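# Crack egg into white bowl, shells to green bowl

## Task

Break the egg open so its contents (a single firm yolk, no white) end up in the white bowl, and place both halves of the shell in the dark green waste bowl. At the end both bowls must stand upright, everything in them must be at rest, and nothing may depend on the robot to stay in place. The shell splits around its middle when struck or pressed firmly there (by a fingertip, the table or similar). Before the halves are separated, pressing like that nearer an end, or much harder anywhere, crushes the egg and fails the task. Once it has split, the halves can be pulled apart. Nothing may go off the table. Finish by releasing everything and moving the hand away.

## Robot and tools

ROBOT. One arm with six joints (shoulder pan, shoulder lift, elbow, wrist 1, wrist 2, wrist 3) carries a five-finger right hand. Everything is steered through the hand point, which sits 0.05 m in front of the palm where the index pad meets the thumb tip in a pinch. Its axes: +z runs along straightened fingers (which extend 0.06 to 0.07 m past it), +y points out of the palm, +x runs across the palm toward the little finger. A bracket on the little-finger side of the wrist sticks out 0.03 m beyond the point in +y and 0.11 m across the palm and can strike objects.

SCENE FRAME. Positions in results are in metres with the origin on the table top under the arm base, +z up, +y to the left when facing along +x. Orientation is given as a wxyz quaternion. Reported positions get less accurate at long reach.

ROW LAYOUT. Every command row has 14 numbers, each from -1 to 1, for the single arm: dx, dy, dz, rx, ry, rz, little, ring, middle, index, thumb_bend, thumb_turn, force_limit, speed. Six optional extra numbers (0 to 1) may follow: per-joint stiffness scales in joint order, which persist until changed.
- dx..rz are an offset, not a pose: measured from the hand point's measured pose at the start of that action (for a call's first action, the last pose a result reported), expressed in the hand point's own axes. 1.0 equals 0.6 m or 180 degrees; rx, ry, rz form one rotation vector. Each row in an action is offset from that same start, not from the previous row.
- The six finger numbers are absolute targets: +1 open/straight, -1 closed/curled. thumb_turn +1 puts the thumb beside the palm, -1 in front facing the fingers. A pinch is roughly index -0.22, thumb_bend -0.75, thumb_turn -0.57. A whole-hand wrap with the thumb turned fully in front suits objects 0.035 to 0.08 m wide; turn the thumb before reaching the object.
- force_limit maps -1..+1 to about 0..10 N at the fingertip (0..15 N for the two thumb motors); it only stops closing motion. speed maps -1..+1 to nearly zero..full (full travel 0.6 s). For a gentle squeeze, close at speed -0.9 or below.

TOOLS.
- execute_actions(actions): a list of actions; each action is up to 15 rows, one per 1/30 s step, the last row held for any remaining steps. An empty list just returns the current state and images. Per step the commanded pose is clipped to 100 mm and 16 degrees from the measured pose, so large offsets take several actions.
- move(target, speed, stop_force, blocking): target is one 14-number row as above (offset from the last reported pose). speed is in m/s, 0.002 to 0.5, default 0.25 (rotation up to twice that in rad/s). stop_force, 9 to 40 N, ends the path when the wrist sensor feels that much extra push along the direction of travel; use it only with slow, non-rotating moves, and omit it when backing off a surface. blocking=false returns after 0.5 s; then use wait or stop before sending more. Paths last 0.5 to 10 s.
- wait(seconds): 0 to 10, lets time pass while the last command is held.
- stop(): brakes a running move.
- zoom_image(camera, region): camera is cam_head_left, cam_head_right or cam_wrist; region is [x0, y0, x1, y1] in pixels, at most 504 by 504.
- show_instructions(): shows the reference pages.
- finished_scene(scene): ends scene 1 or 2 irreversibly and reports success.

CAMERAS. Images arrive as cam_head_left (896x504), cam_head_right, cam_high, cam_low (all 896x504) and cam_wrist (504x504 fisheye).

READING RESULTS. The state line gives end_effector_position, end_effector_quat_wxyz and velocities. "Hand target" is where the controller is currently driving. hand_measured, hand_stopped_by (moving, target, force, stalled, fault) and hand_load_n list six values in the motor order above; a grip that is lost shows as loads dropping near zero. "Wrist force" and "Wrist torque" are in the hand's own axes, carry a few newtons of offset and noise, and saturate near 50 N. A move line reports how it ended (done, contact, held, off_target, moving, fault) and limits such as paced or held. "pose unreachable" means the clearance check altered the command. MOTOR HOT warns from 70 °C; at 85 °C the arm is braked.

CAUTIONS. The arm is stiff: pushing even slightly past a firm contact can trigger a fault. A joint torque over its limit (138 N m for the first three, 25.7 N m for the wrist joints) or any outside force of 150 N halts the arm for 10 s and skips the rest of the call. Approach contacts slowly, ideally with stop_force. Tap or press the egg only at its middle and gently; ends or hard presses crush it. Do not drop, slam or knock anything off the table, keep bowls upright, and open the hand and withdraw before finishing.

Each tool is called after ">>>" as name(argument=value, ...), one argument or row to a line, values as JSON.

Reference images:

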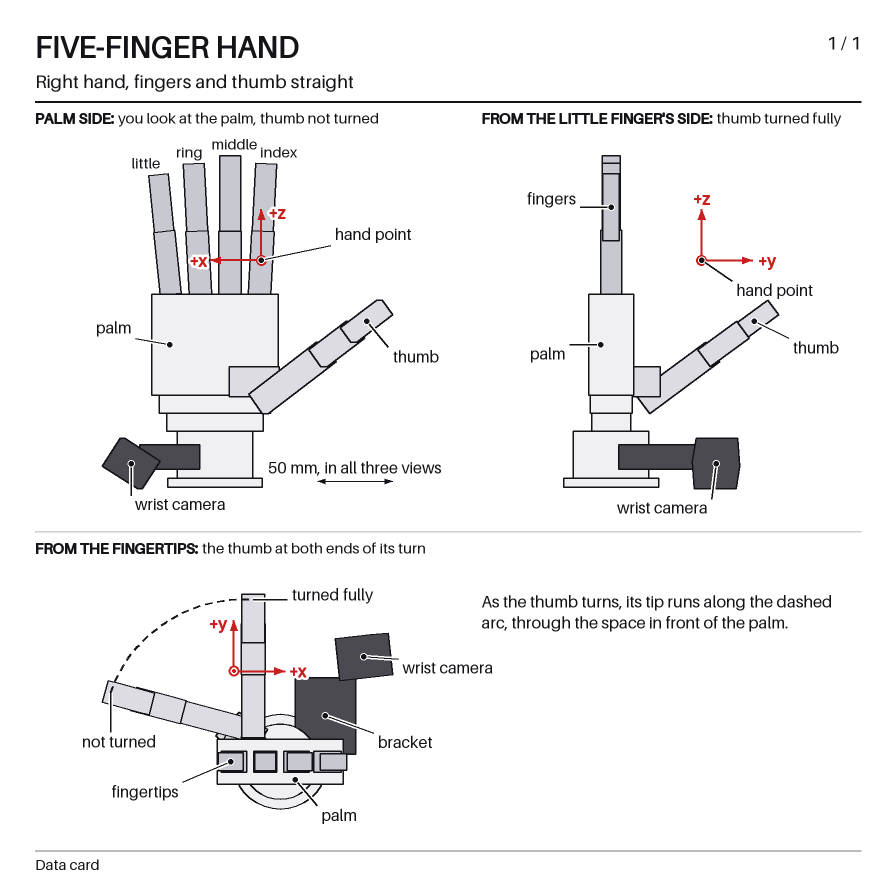

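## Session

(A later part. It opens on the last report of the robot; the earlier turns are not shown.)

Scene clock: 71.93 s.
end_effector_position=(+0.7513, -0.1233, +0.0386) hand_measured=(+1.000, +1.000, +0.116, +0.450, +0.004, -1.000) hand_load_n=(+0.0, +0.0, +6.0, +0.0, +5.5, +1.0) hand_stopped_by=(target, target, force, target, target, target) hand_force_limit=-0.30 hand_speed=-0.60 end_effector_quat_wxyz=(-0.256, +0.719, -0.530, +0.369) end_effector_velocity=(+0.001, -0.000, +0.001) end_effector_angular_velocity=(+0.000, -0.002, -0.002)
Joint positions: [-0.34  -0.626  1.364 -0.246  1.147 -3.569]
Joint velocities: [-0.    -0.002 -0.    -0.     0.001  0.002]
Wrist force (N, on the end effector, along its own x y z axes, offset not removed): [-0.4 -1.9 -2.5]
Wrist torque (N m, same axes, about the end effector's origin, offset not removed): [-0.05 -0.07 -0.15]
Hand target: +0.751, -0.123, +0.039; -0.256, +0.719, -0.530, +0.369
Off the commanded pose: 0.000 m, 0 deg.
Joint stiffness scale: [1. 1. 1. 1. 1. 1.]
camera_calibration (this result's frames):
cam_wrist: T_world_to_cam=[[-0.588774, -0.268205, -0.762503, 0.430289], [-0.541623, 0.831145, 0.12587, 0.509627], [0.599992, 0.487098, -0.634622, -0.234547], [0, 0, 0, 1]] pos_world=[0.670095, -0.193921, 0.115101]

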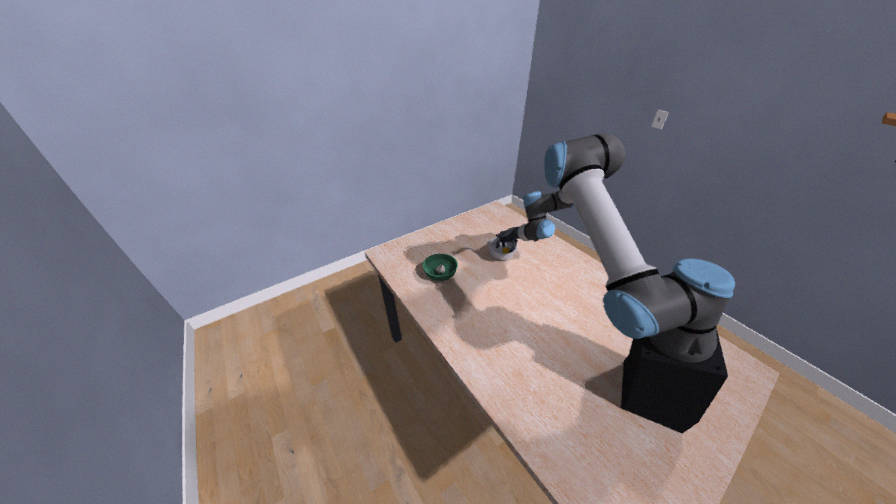

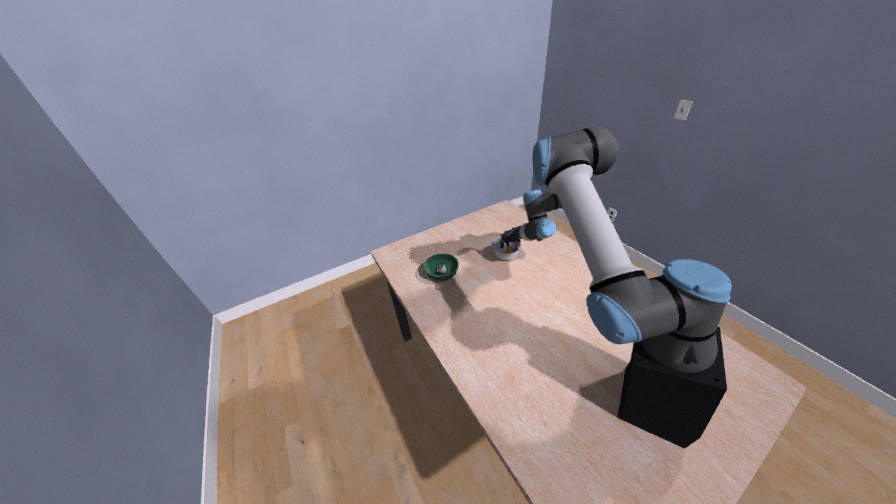

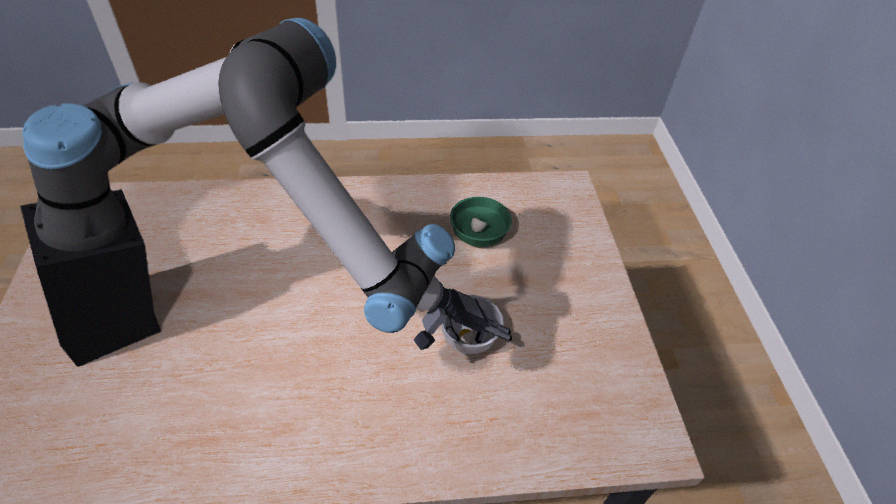

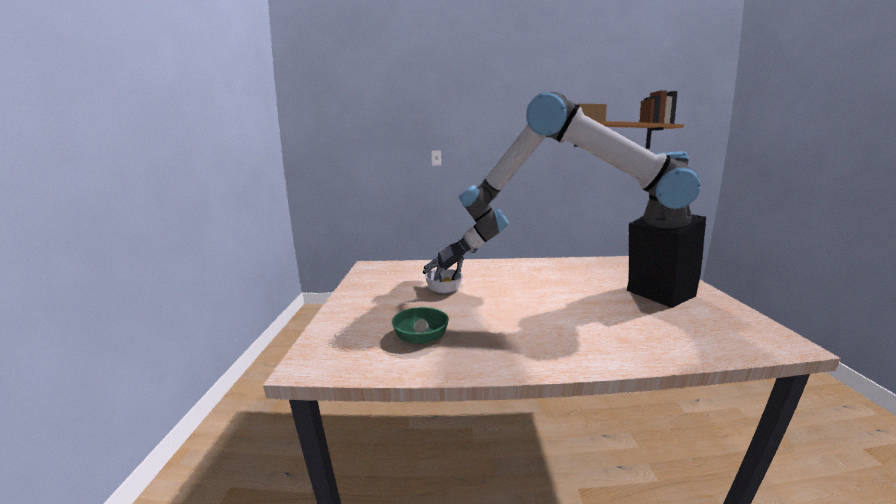

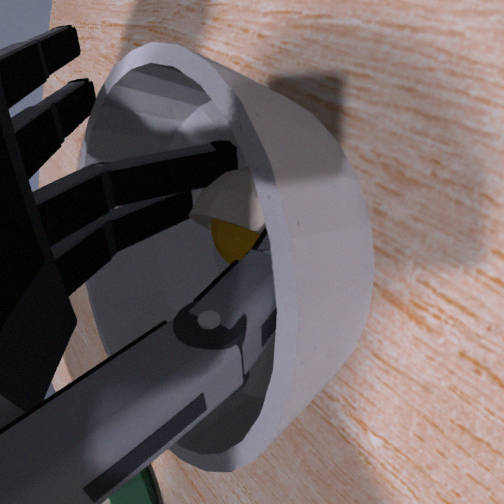

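>>> move(
  target=[0.006,-0.068,-0.05,0,0,0,1,1,-0.4,0.45,0,-1,-0.3,-0.6],
  speed=0.08,
)

Scene clock: 73.20 s.
end_effector_position=(+0.7523, -0.1143, +0.0877) hand_measured=(+1.000, +1.000, +0.116, +0.450, +0.004, -1.000) hand_load_n=(+0.0, +0.0, +6.0, +0.0, +5.5, +1.0) hand_stopped_by=(target, target, force, target, target, target) hand_force_limit=-0.30 hand_speed=-0.60 end_effector_quat_wxyz=(-0.257, +0.719, -0.530, +0.370) end_effector_velocity=(-0.005, +0.002, -0.002) end_effector_angular_velocity=(+0.006, +0.011, -0.001)
Joint positions: [-0.34  -0.72   1.399 -0.188  1.147 -3.569]
Joint velocities: [-0.    -0.     0.006  0.007 -0.001 -0.   ]
Wrist force (N, on the end effector, along its own x y z axes, offset not removed): [-0.4 -1.7 0.0]
Wrist torque (N m, same axes, about the end effector's origin, offset not removed): [-0.38 -0.05 -0.26]
Hand target: +0.751, -0.114, +0.088; -0.256, +0.719, -0.530, +0.369
Off the commanded pose: 0.002 m, 0 deg.
Joint stiffness scale: [1. 1. 1. 1. 1. 1.]
move: done
camera_calibration (this result's frames):
cam_wrist: T_world_to_cam=[[-0.587458, -0.26895, -0.763256, 0.46979], [-0.542084, 0.831068, 0.124382, 0.497016], [0.600865, 0.486818, -0.634011, -0.209099], [0, 0, 0, 1]] pos_world=[0.671046, -0.184911, 0.164179]

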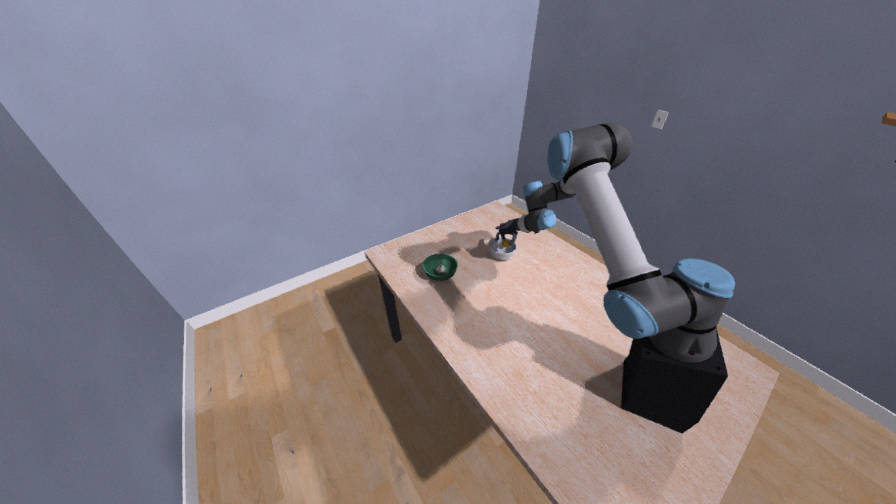

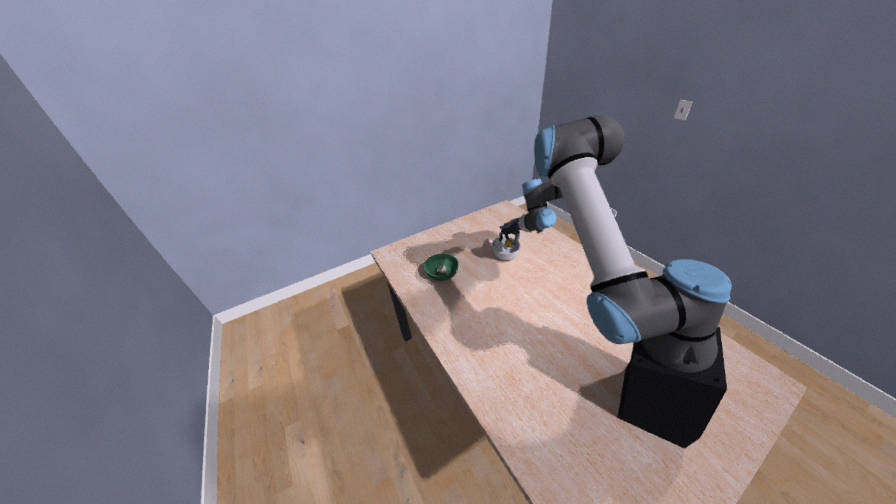

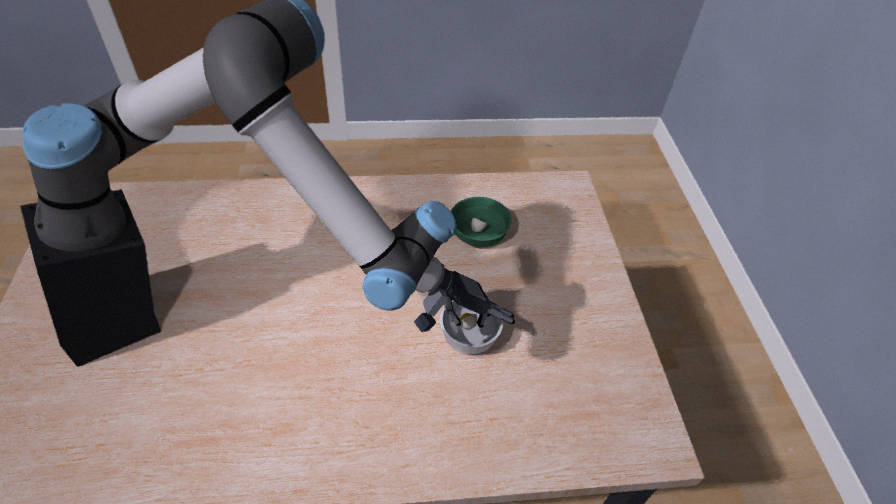

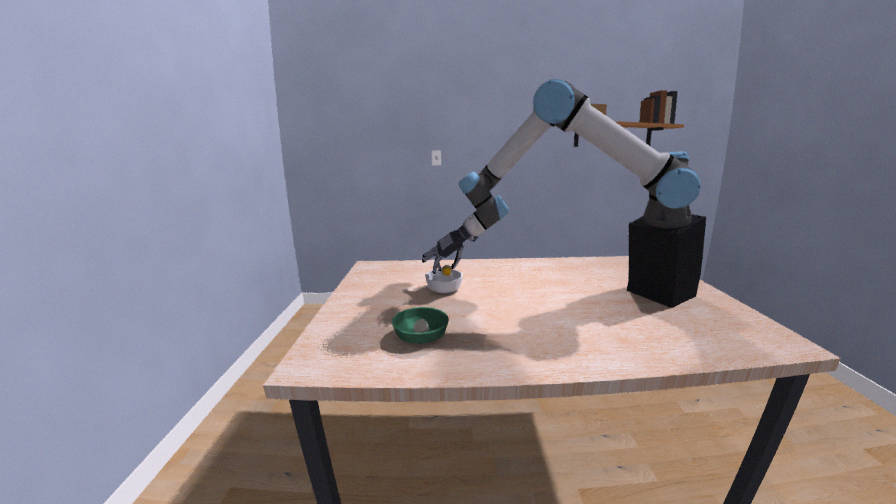

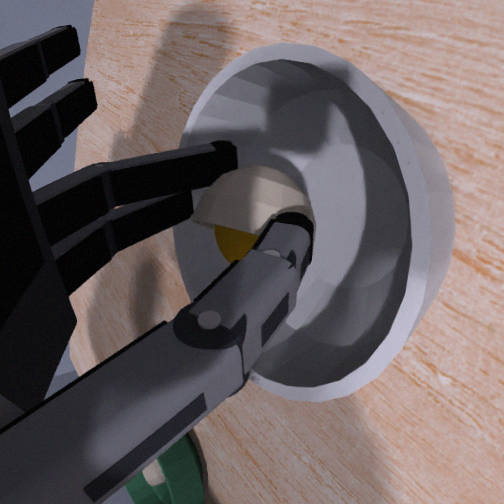

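>>> move(
  target=[0.01,0,0,0,0.154,-0.197,1,1,-0.4,0.7,0,-1,-0.3,-0.6],
  speed=0.25,
)

Scene clock: 75.57 s.
end_effector_position=(+0.7553, -0.1212, +0.0918) hand_measured=(+1.000, +1.000, +0.116, +0.700, +0.004, -1.000) hand_load_n=(+0.0, +0.0, +6.0, +0.0, +5.5, +1.0) hand_stopped_by=(target, target, force, target, target, target) hand_force_limit=-0.30 hand_speed=-0.60 end_effector_quat_wxyz=(-0.002, +0.736, -0.334, +0.589) end_effector_velocity=(+0.002, -0.001, +0.001) end_effector_angular_velocity=(-0.014, -0.010, -0.000)
Joint positions: [-0.12  -0.723  1.588 -0.691  1.73  -4.082]
Joint velocities: [ 0.002  0.003  0.002 -0.018  0.008 -0.01 ]
Wrist force (N, on the end effector, along its own x y z axes, offset not removed): [2.5 -0.8 0.1]
Wrist torque (N m, same axes, about the end effector's origin, offset not removed): [-0.15 -0.46 0.07]
Hand target: +0.753, -0.120, +0.089; -0.001, +0.737, -0.333, +0.588
Off the commanded pose: 0.003 m, 0 deg.
Joint stiffness scale: [1. 1. 1. 1. 1. 1.]
move: done
camera_calibration (this result's frames):
cam_wrist: T_world_to_cam=[[-0.50163, -0.752367, -0.426979, 0.318432], [-0.509072, 0.655793, -0.557478, 0.520279], [0.699438, -0.0622851, -0.711974, -0.338772], [0, 0, 0, 1]] pos_world=[0.661545, -0.122718, 0.184811]

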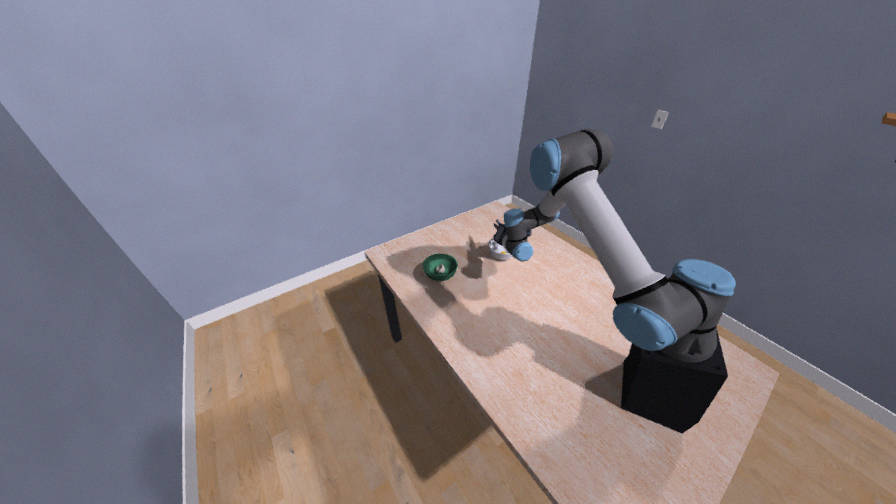

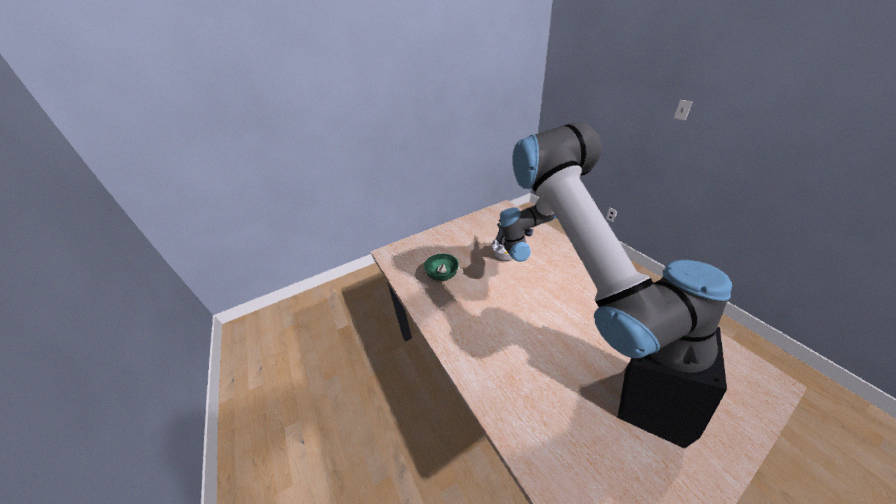

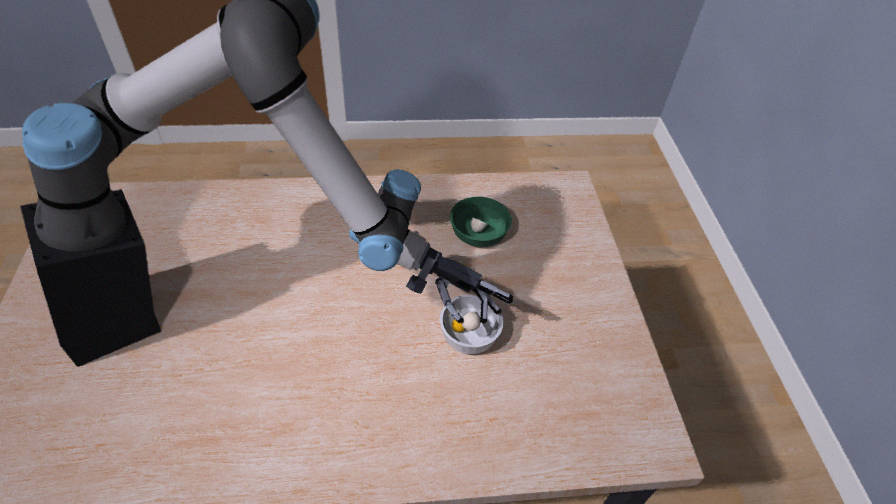

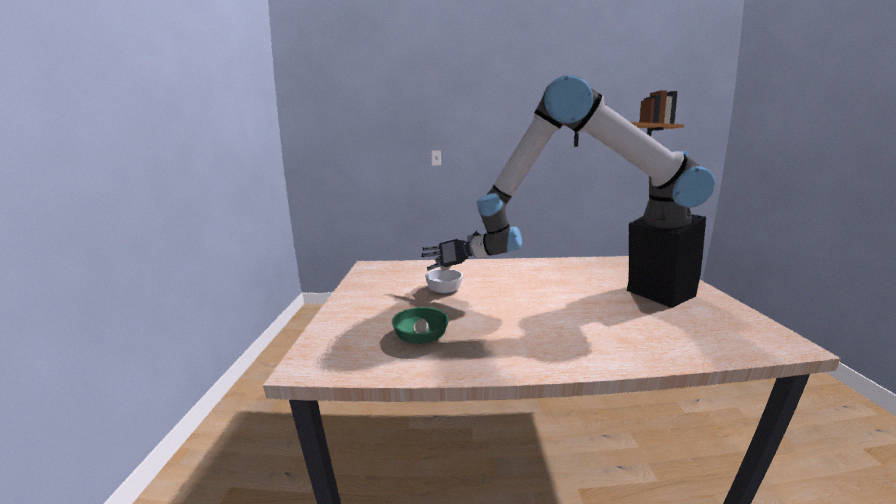

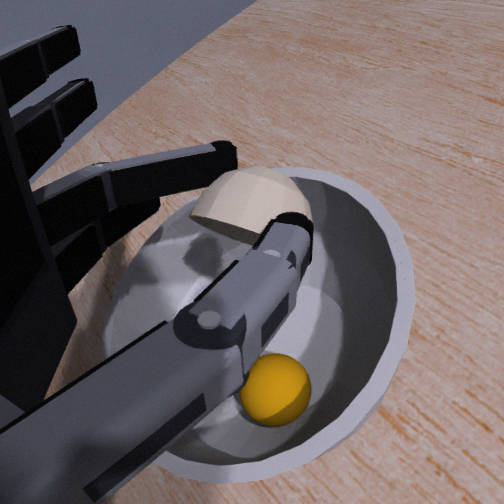

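>>> move(
  target=[-0.264,-0.528,-0.118,0,-0.154,0.197,1,1,-0.4,0.45,0,-1,-0.3,-0.6],
  speed=0.3,
)

Scene clock: 77.83 s.
end_effector_position=(+0.8352, +0.2284, +0.1022) hand_measured=(+1.000, +1.000, +0.116, +0.450, +0.004, -1.000) hand_load_n=(+0.0, +0.0, +6.0, +0.0, +5.5, +1.0) hand_stopped_by=(target, target, force, target, target, target) hand_force_limit=-0.30 hand_speed=-0.60 end_effector_quat_wxyz=(-0.258, +0.717, -0.530, +0.372) end_effector_velocity=(+0.000, +0.004, +0.001) end_effector_angular_velocity=(+0.009, +0.016, -0.004)
Joint positions: [ 0.221 -0.599  0.965  0.074  1.654 -3.315]
Joint velocities: [ 0.002  0.009 -0.027  0.035 -0.003  0.011]
Wrist force (N, on the end effector, along its own x y z axes, offset not removed): [-0.1 -1.7 -1.1]
Wrist torque (N m, same axes, about the end effector's origin, offset not removed): [-0.17 0.09 -0.15]
Hand target: +0.835, +0.231, +0.102; -0.258, +0.718, -0.530, +0.371
Off the commanded pose: 0.002 m, 0 deg.
Joint stiffness scale: [1. 1. 1. 1. 1. 1.]
move: done
camera_calibration (this result's frames):
cam_wrist: T_world_to_cam=[[-0.583247, -0.26779, -0.766884, 0.618323], [-0.540593, 0.832625, 0.120396, 0.254143], [0.606286, 0.484793, -0.630391, -0.420991], [0, 0, 0, 1]] pos_world=[0.753264, 0.158069, 0.178195]

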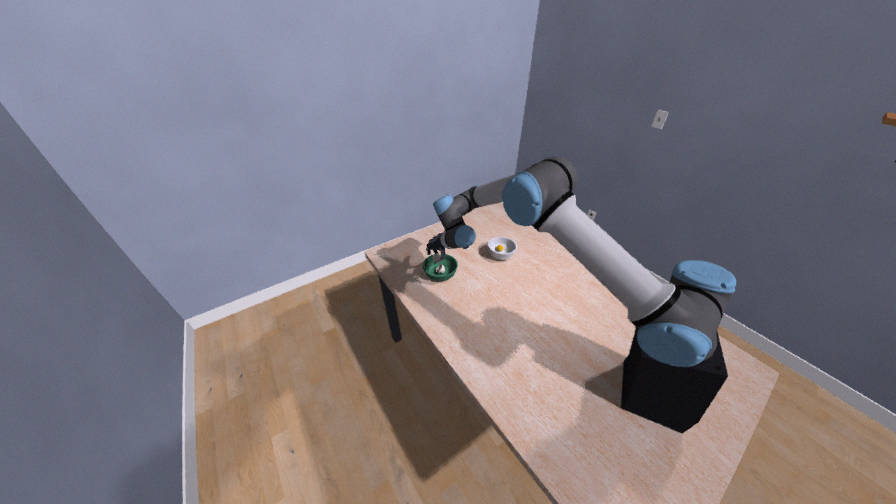

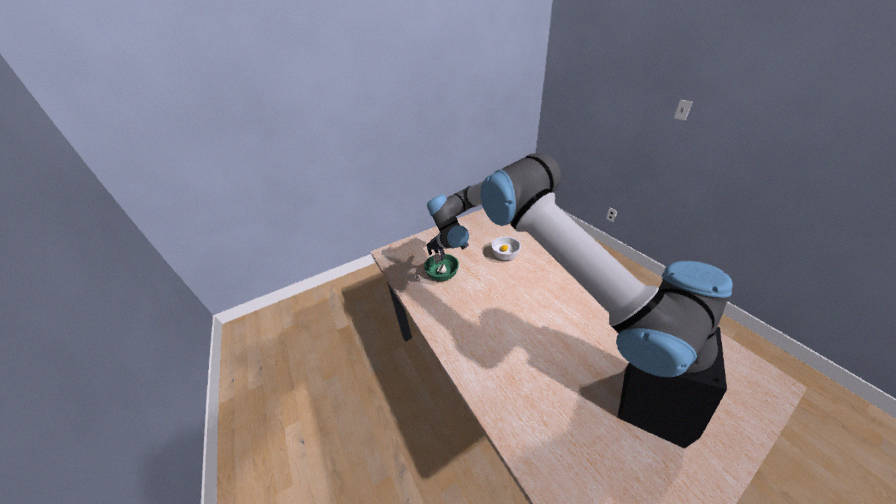

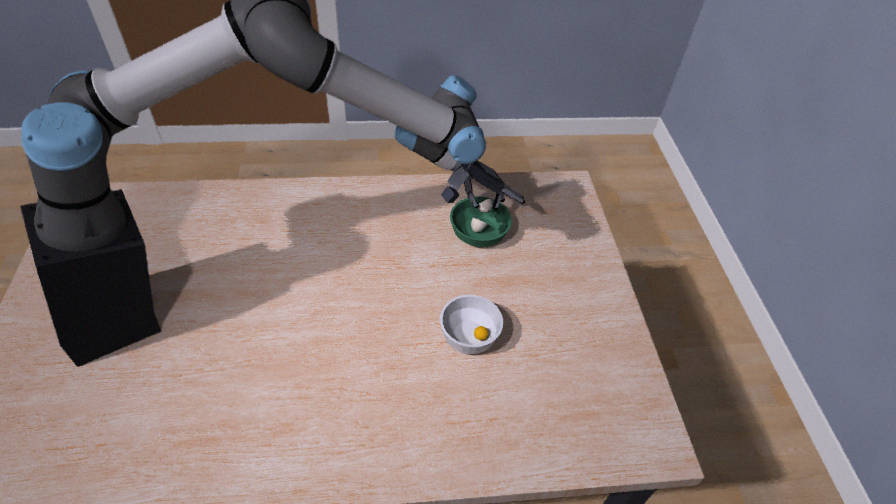

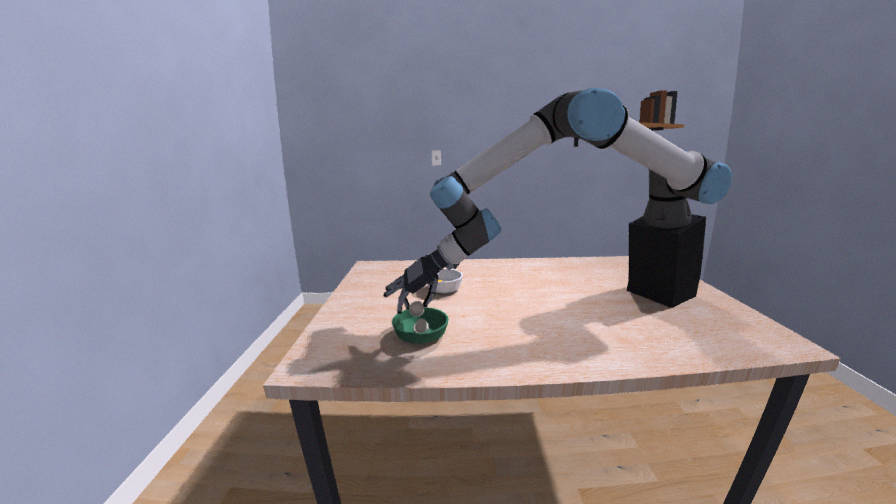

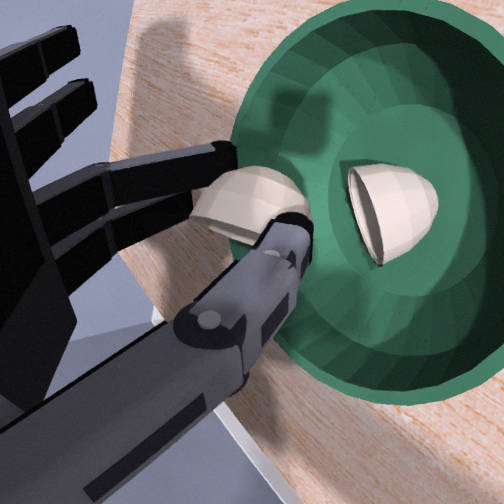

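>>> execute_actions(
  actions=[],
)

Scene clock: 78.27 s.
end_effector_position=(+0.8350, +0.2287, +0.1021) hand_measured=(+1.000, +1.000, +0.116, +0.450, +0.004, -1.000) hand_load_n=(+0.0, +0.0, +6.0, +0.0, +5.5, +1.0) hand_stopped_by=(target, target, force, target, target, target) hand_force_limit=-0.30 hand_speed=-0.60 end_effector_quat_wxyz=(-0.257, +0.718, -0.530, +0.371) end_effector_velocity=(-0.000, +0.000, +0.000) end_effector_angular_velocity=(+0.001, +0.002, -0.001)
Joint positions: [ 0.222 -0.598  0.961  0.078  1.654 -3.313]
Joint velocities: [ 0.     0.    -0.001  0.003  0.     0.002]
Wrist force (N, on the end effector, along its own x y z axes, offset not removed): [0.9 -0.8 1.1]
Wrist torque (N m, same axes, about the end effector's origin, offset not removed): [-0.23 -0.38 0.13]
Hand target: +0.835, +0.231, +0.102; -0.258, +0.718, -0.530, +0.371
Off the commanded pose: 0.002 m, 0 deg.
Joint stiffness scale: [1. 1. 1. 1. 1. 1.]
camera_calibration (this result's frames):
cam_wrist: T_world_to_cam=[[-0.585526, -0.266896, -0.765458, 0.619682], [-0.539831, 0.832804, 0.122558, 0.252893], [0.604766, 0.484979, -0.631707, -0.41977], [0, 0, 0, 1]] pos_world=[0.753222, 0.15836, 0.178175]

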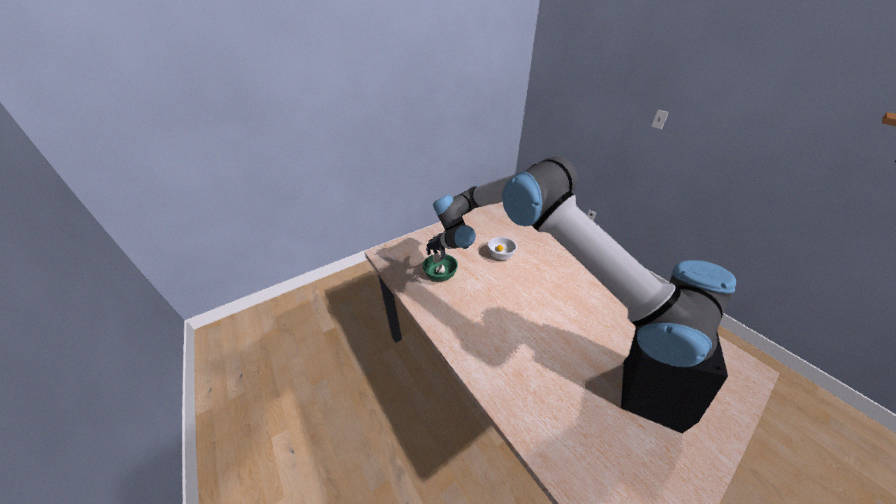

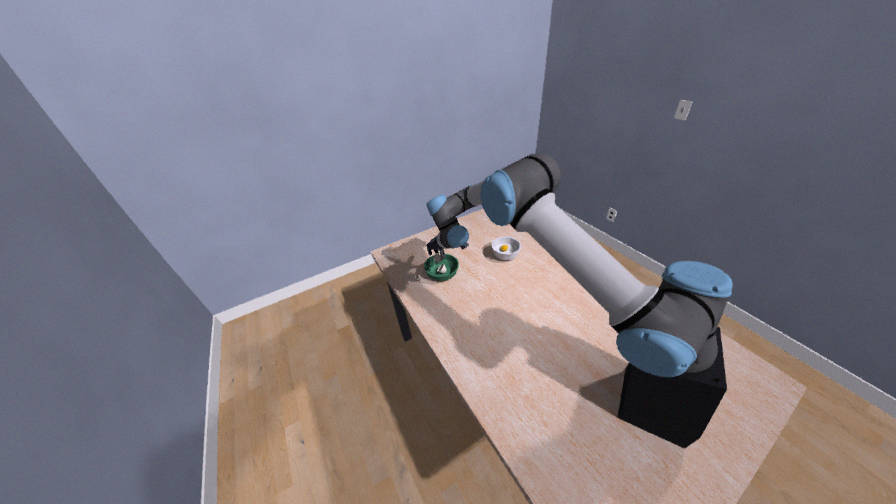

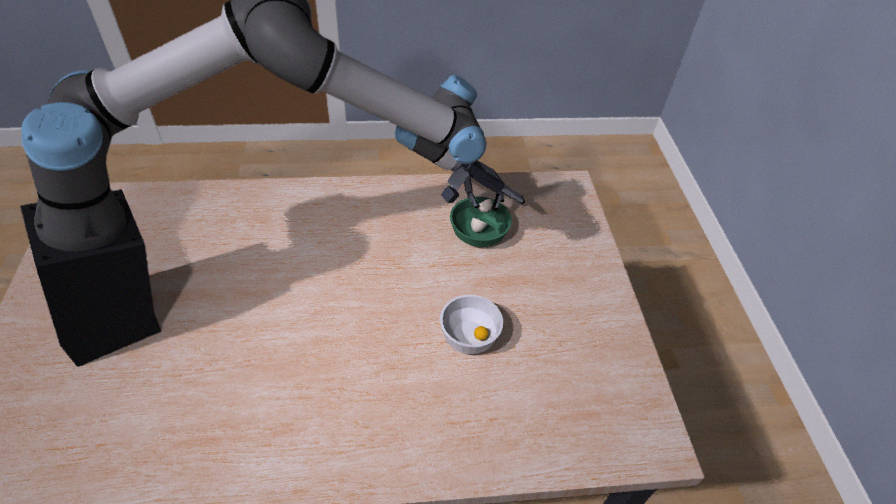

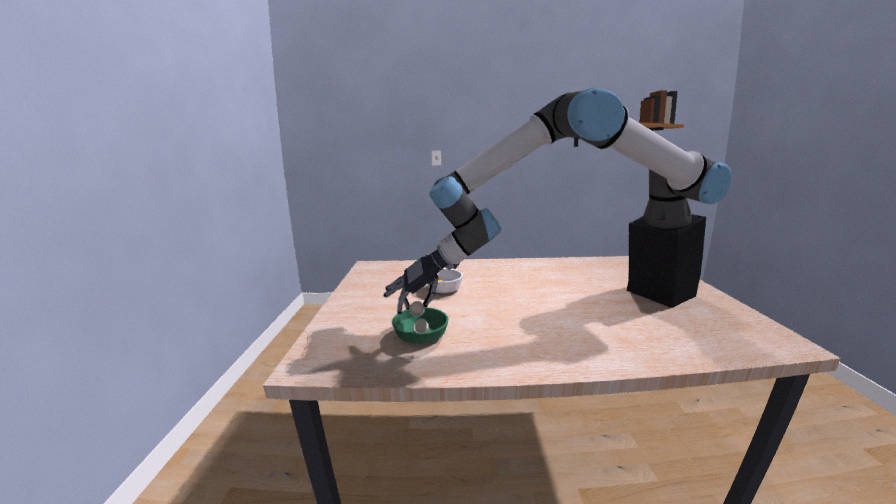

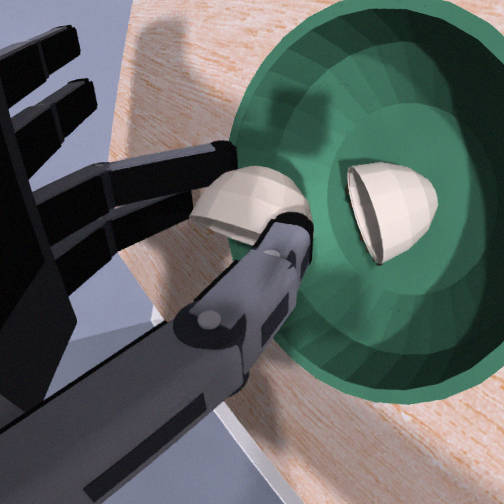

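>>> move(
  target=[-0.016,0.046,0.053,0,0,0,1,1,-0.4,0.45,0,-1,-0.3,-0.6],
  speed=0.06,
)

Scene clock: 79.57 s.
end_effector_position=(+0.8424, +0.2269, +0.0599) hand_measured=(+1.000, +1.000, +0.116, +0.450, +0.004, -1.000) hand_load_n=(+0.0, +0.0, +6.0, +0.0, +5.5, +1.0) hand_stopped_by=(target, target, force, target, target, target) hand_force_limit=-0.30 hand_speed=-0.60 end_effector_quat_wxyz=(-0.256, +0.718, -0.531, +0.371) end_effector_velocity=(+0.006, +0.001, +0.005) end_effector_angular_velocity=(+0.000, -0.011, +0.002)
Joint positions: [ 0.223 -0.511  0.897  0.058  1.655 -3.313]
Joint velocities: [ 0.     0.    -0.012 -0.    -0.    -0.002]
Wrist force (N, on the end effector, along its own x y z axes, offset not removed): [-1.1 -2.9 -1.8]
Wrist torque (N m, same axes, about the end effector's origin, offset not removed): [-0.52 0.11 -0.08]
Hand target: +0.843, +0.229, +0.060; -0.257, +0.718, -0.530, +0.371
Off the commanded pose: 0.002 m, 0 deg.
Joint stiffness scale: [1. 1. 1. 1. 1. 1.]
move: done
camera_calibration (this result's frames):
cam_wrist: T_world_to_cam=[[-0.587352, -0.266678, -0.764134, 0.592693], [-0.538785, 0.833372, 0.123296, 0.262514], [0.603928, 0.484122, -0.633164, -0.449012], [0, 0, 0, 1]] pos_world=[0.760728, 0.156663, 0.136232]

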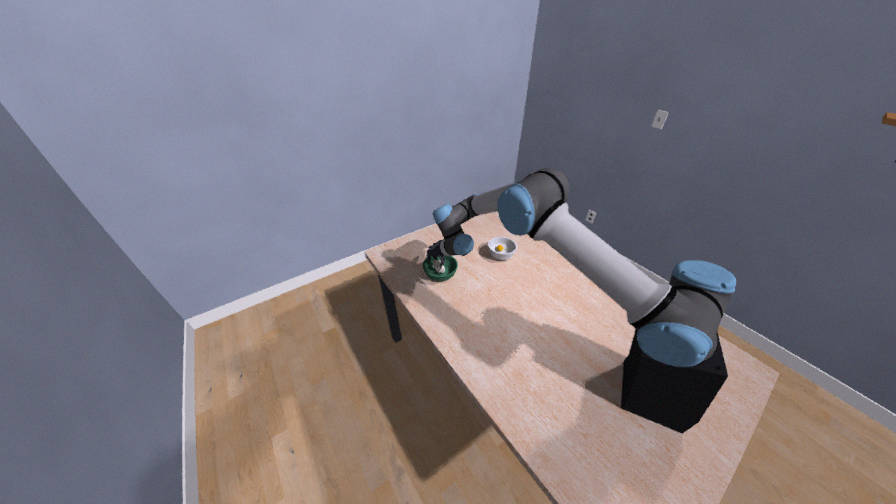

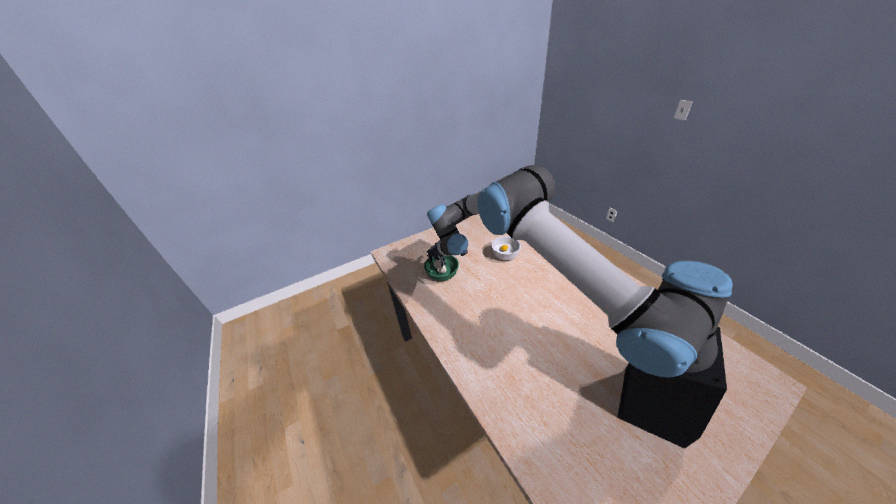

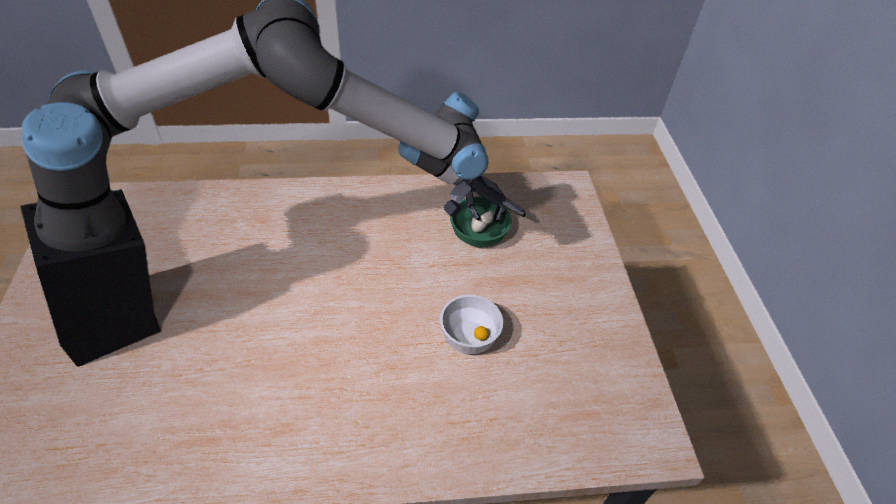

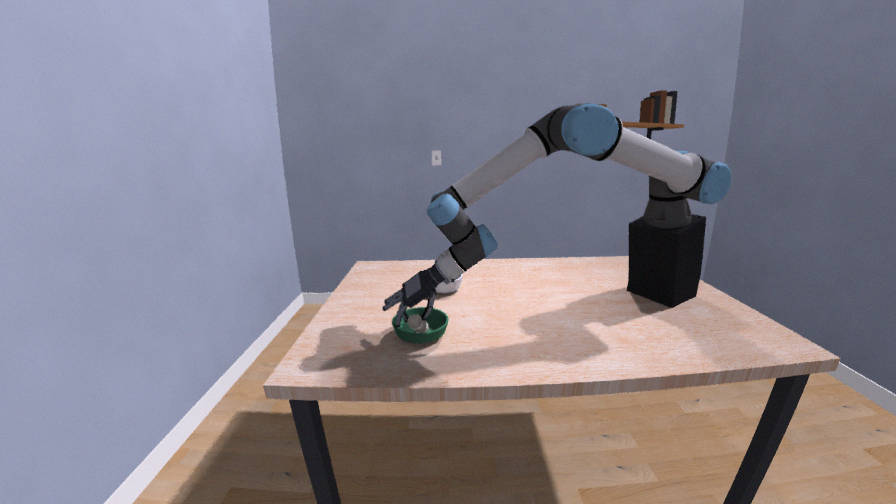

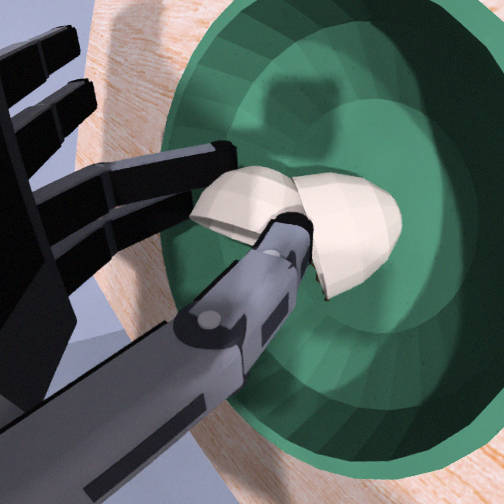

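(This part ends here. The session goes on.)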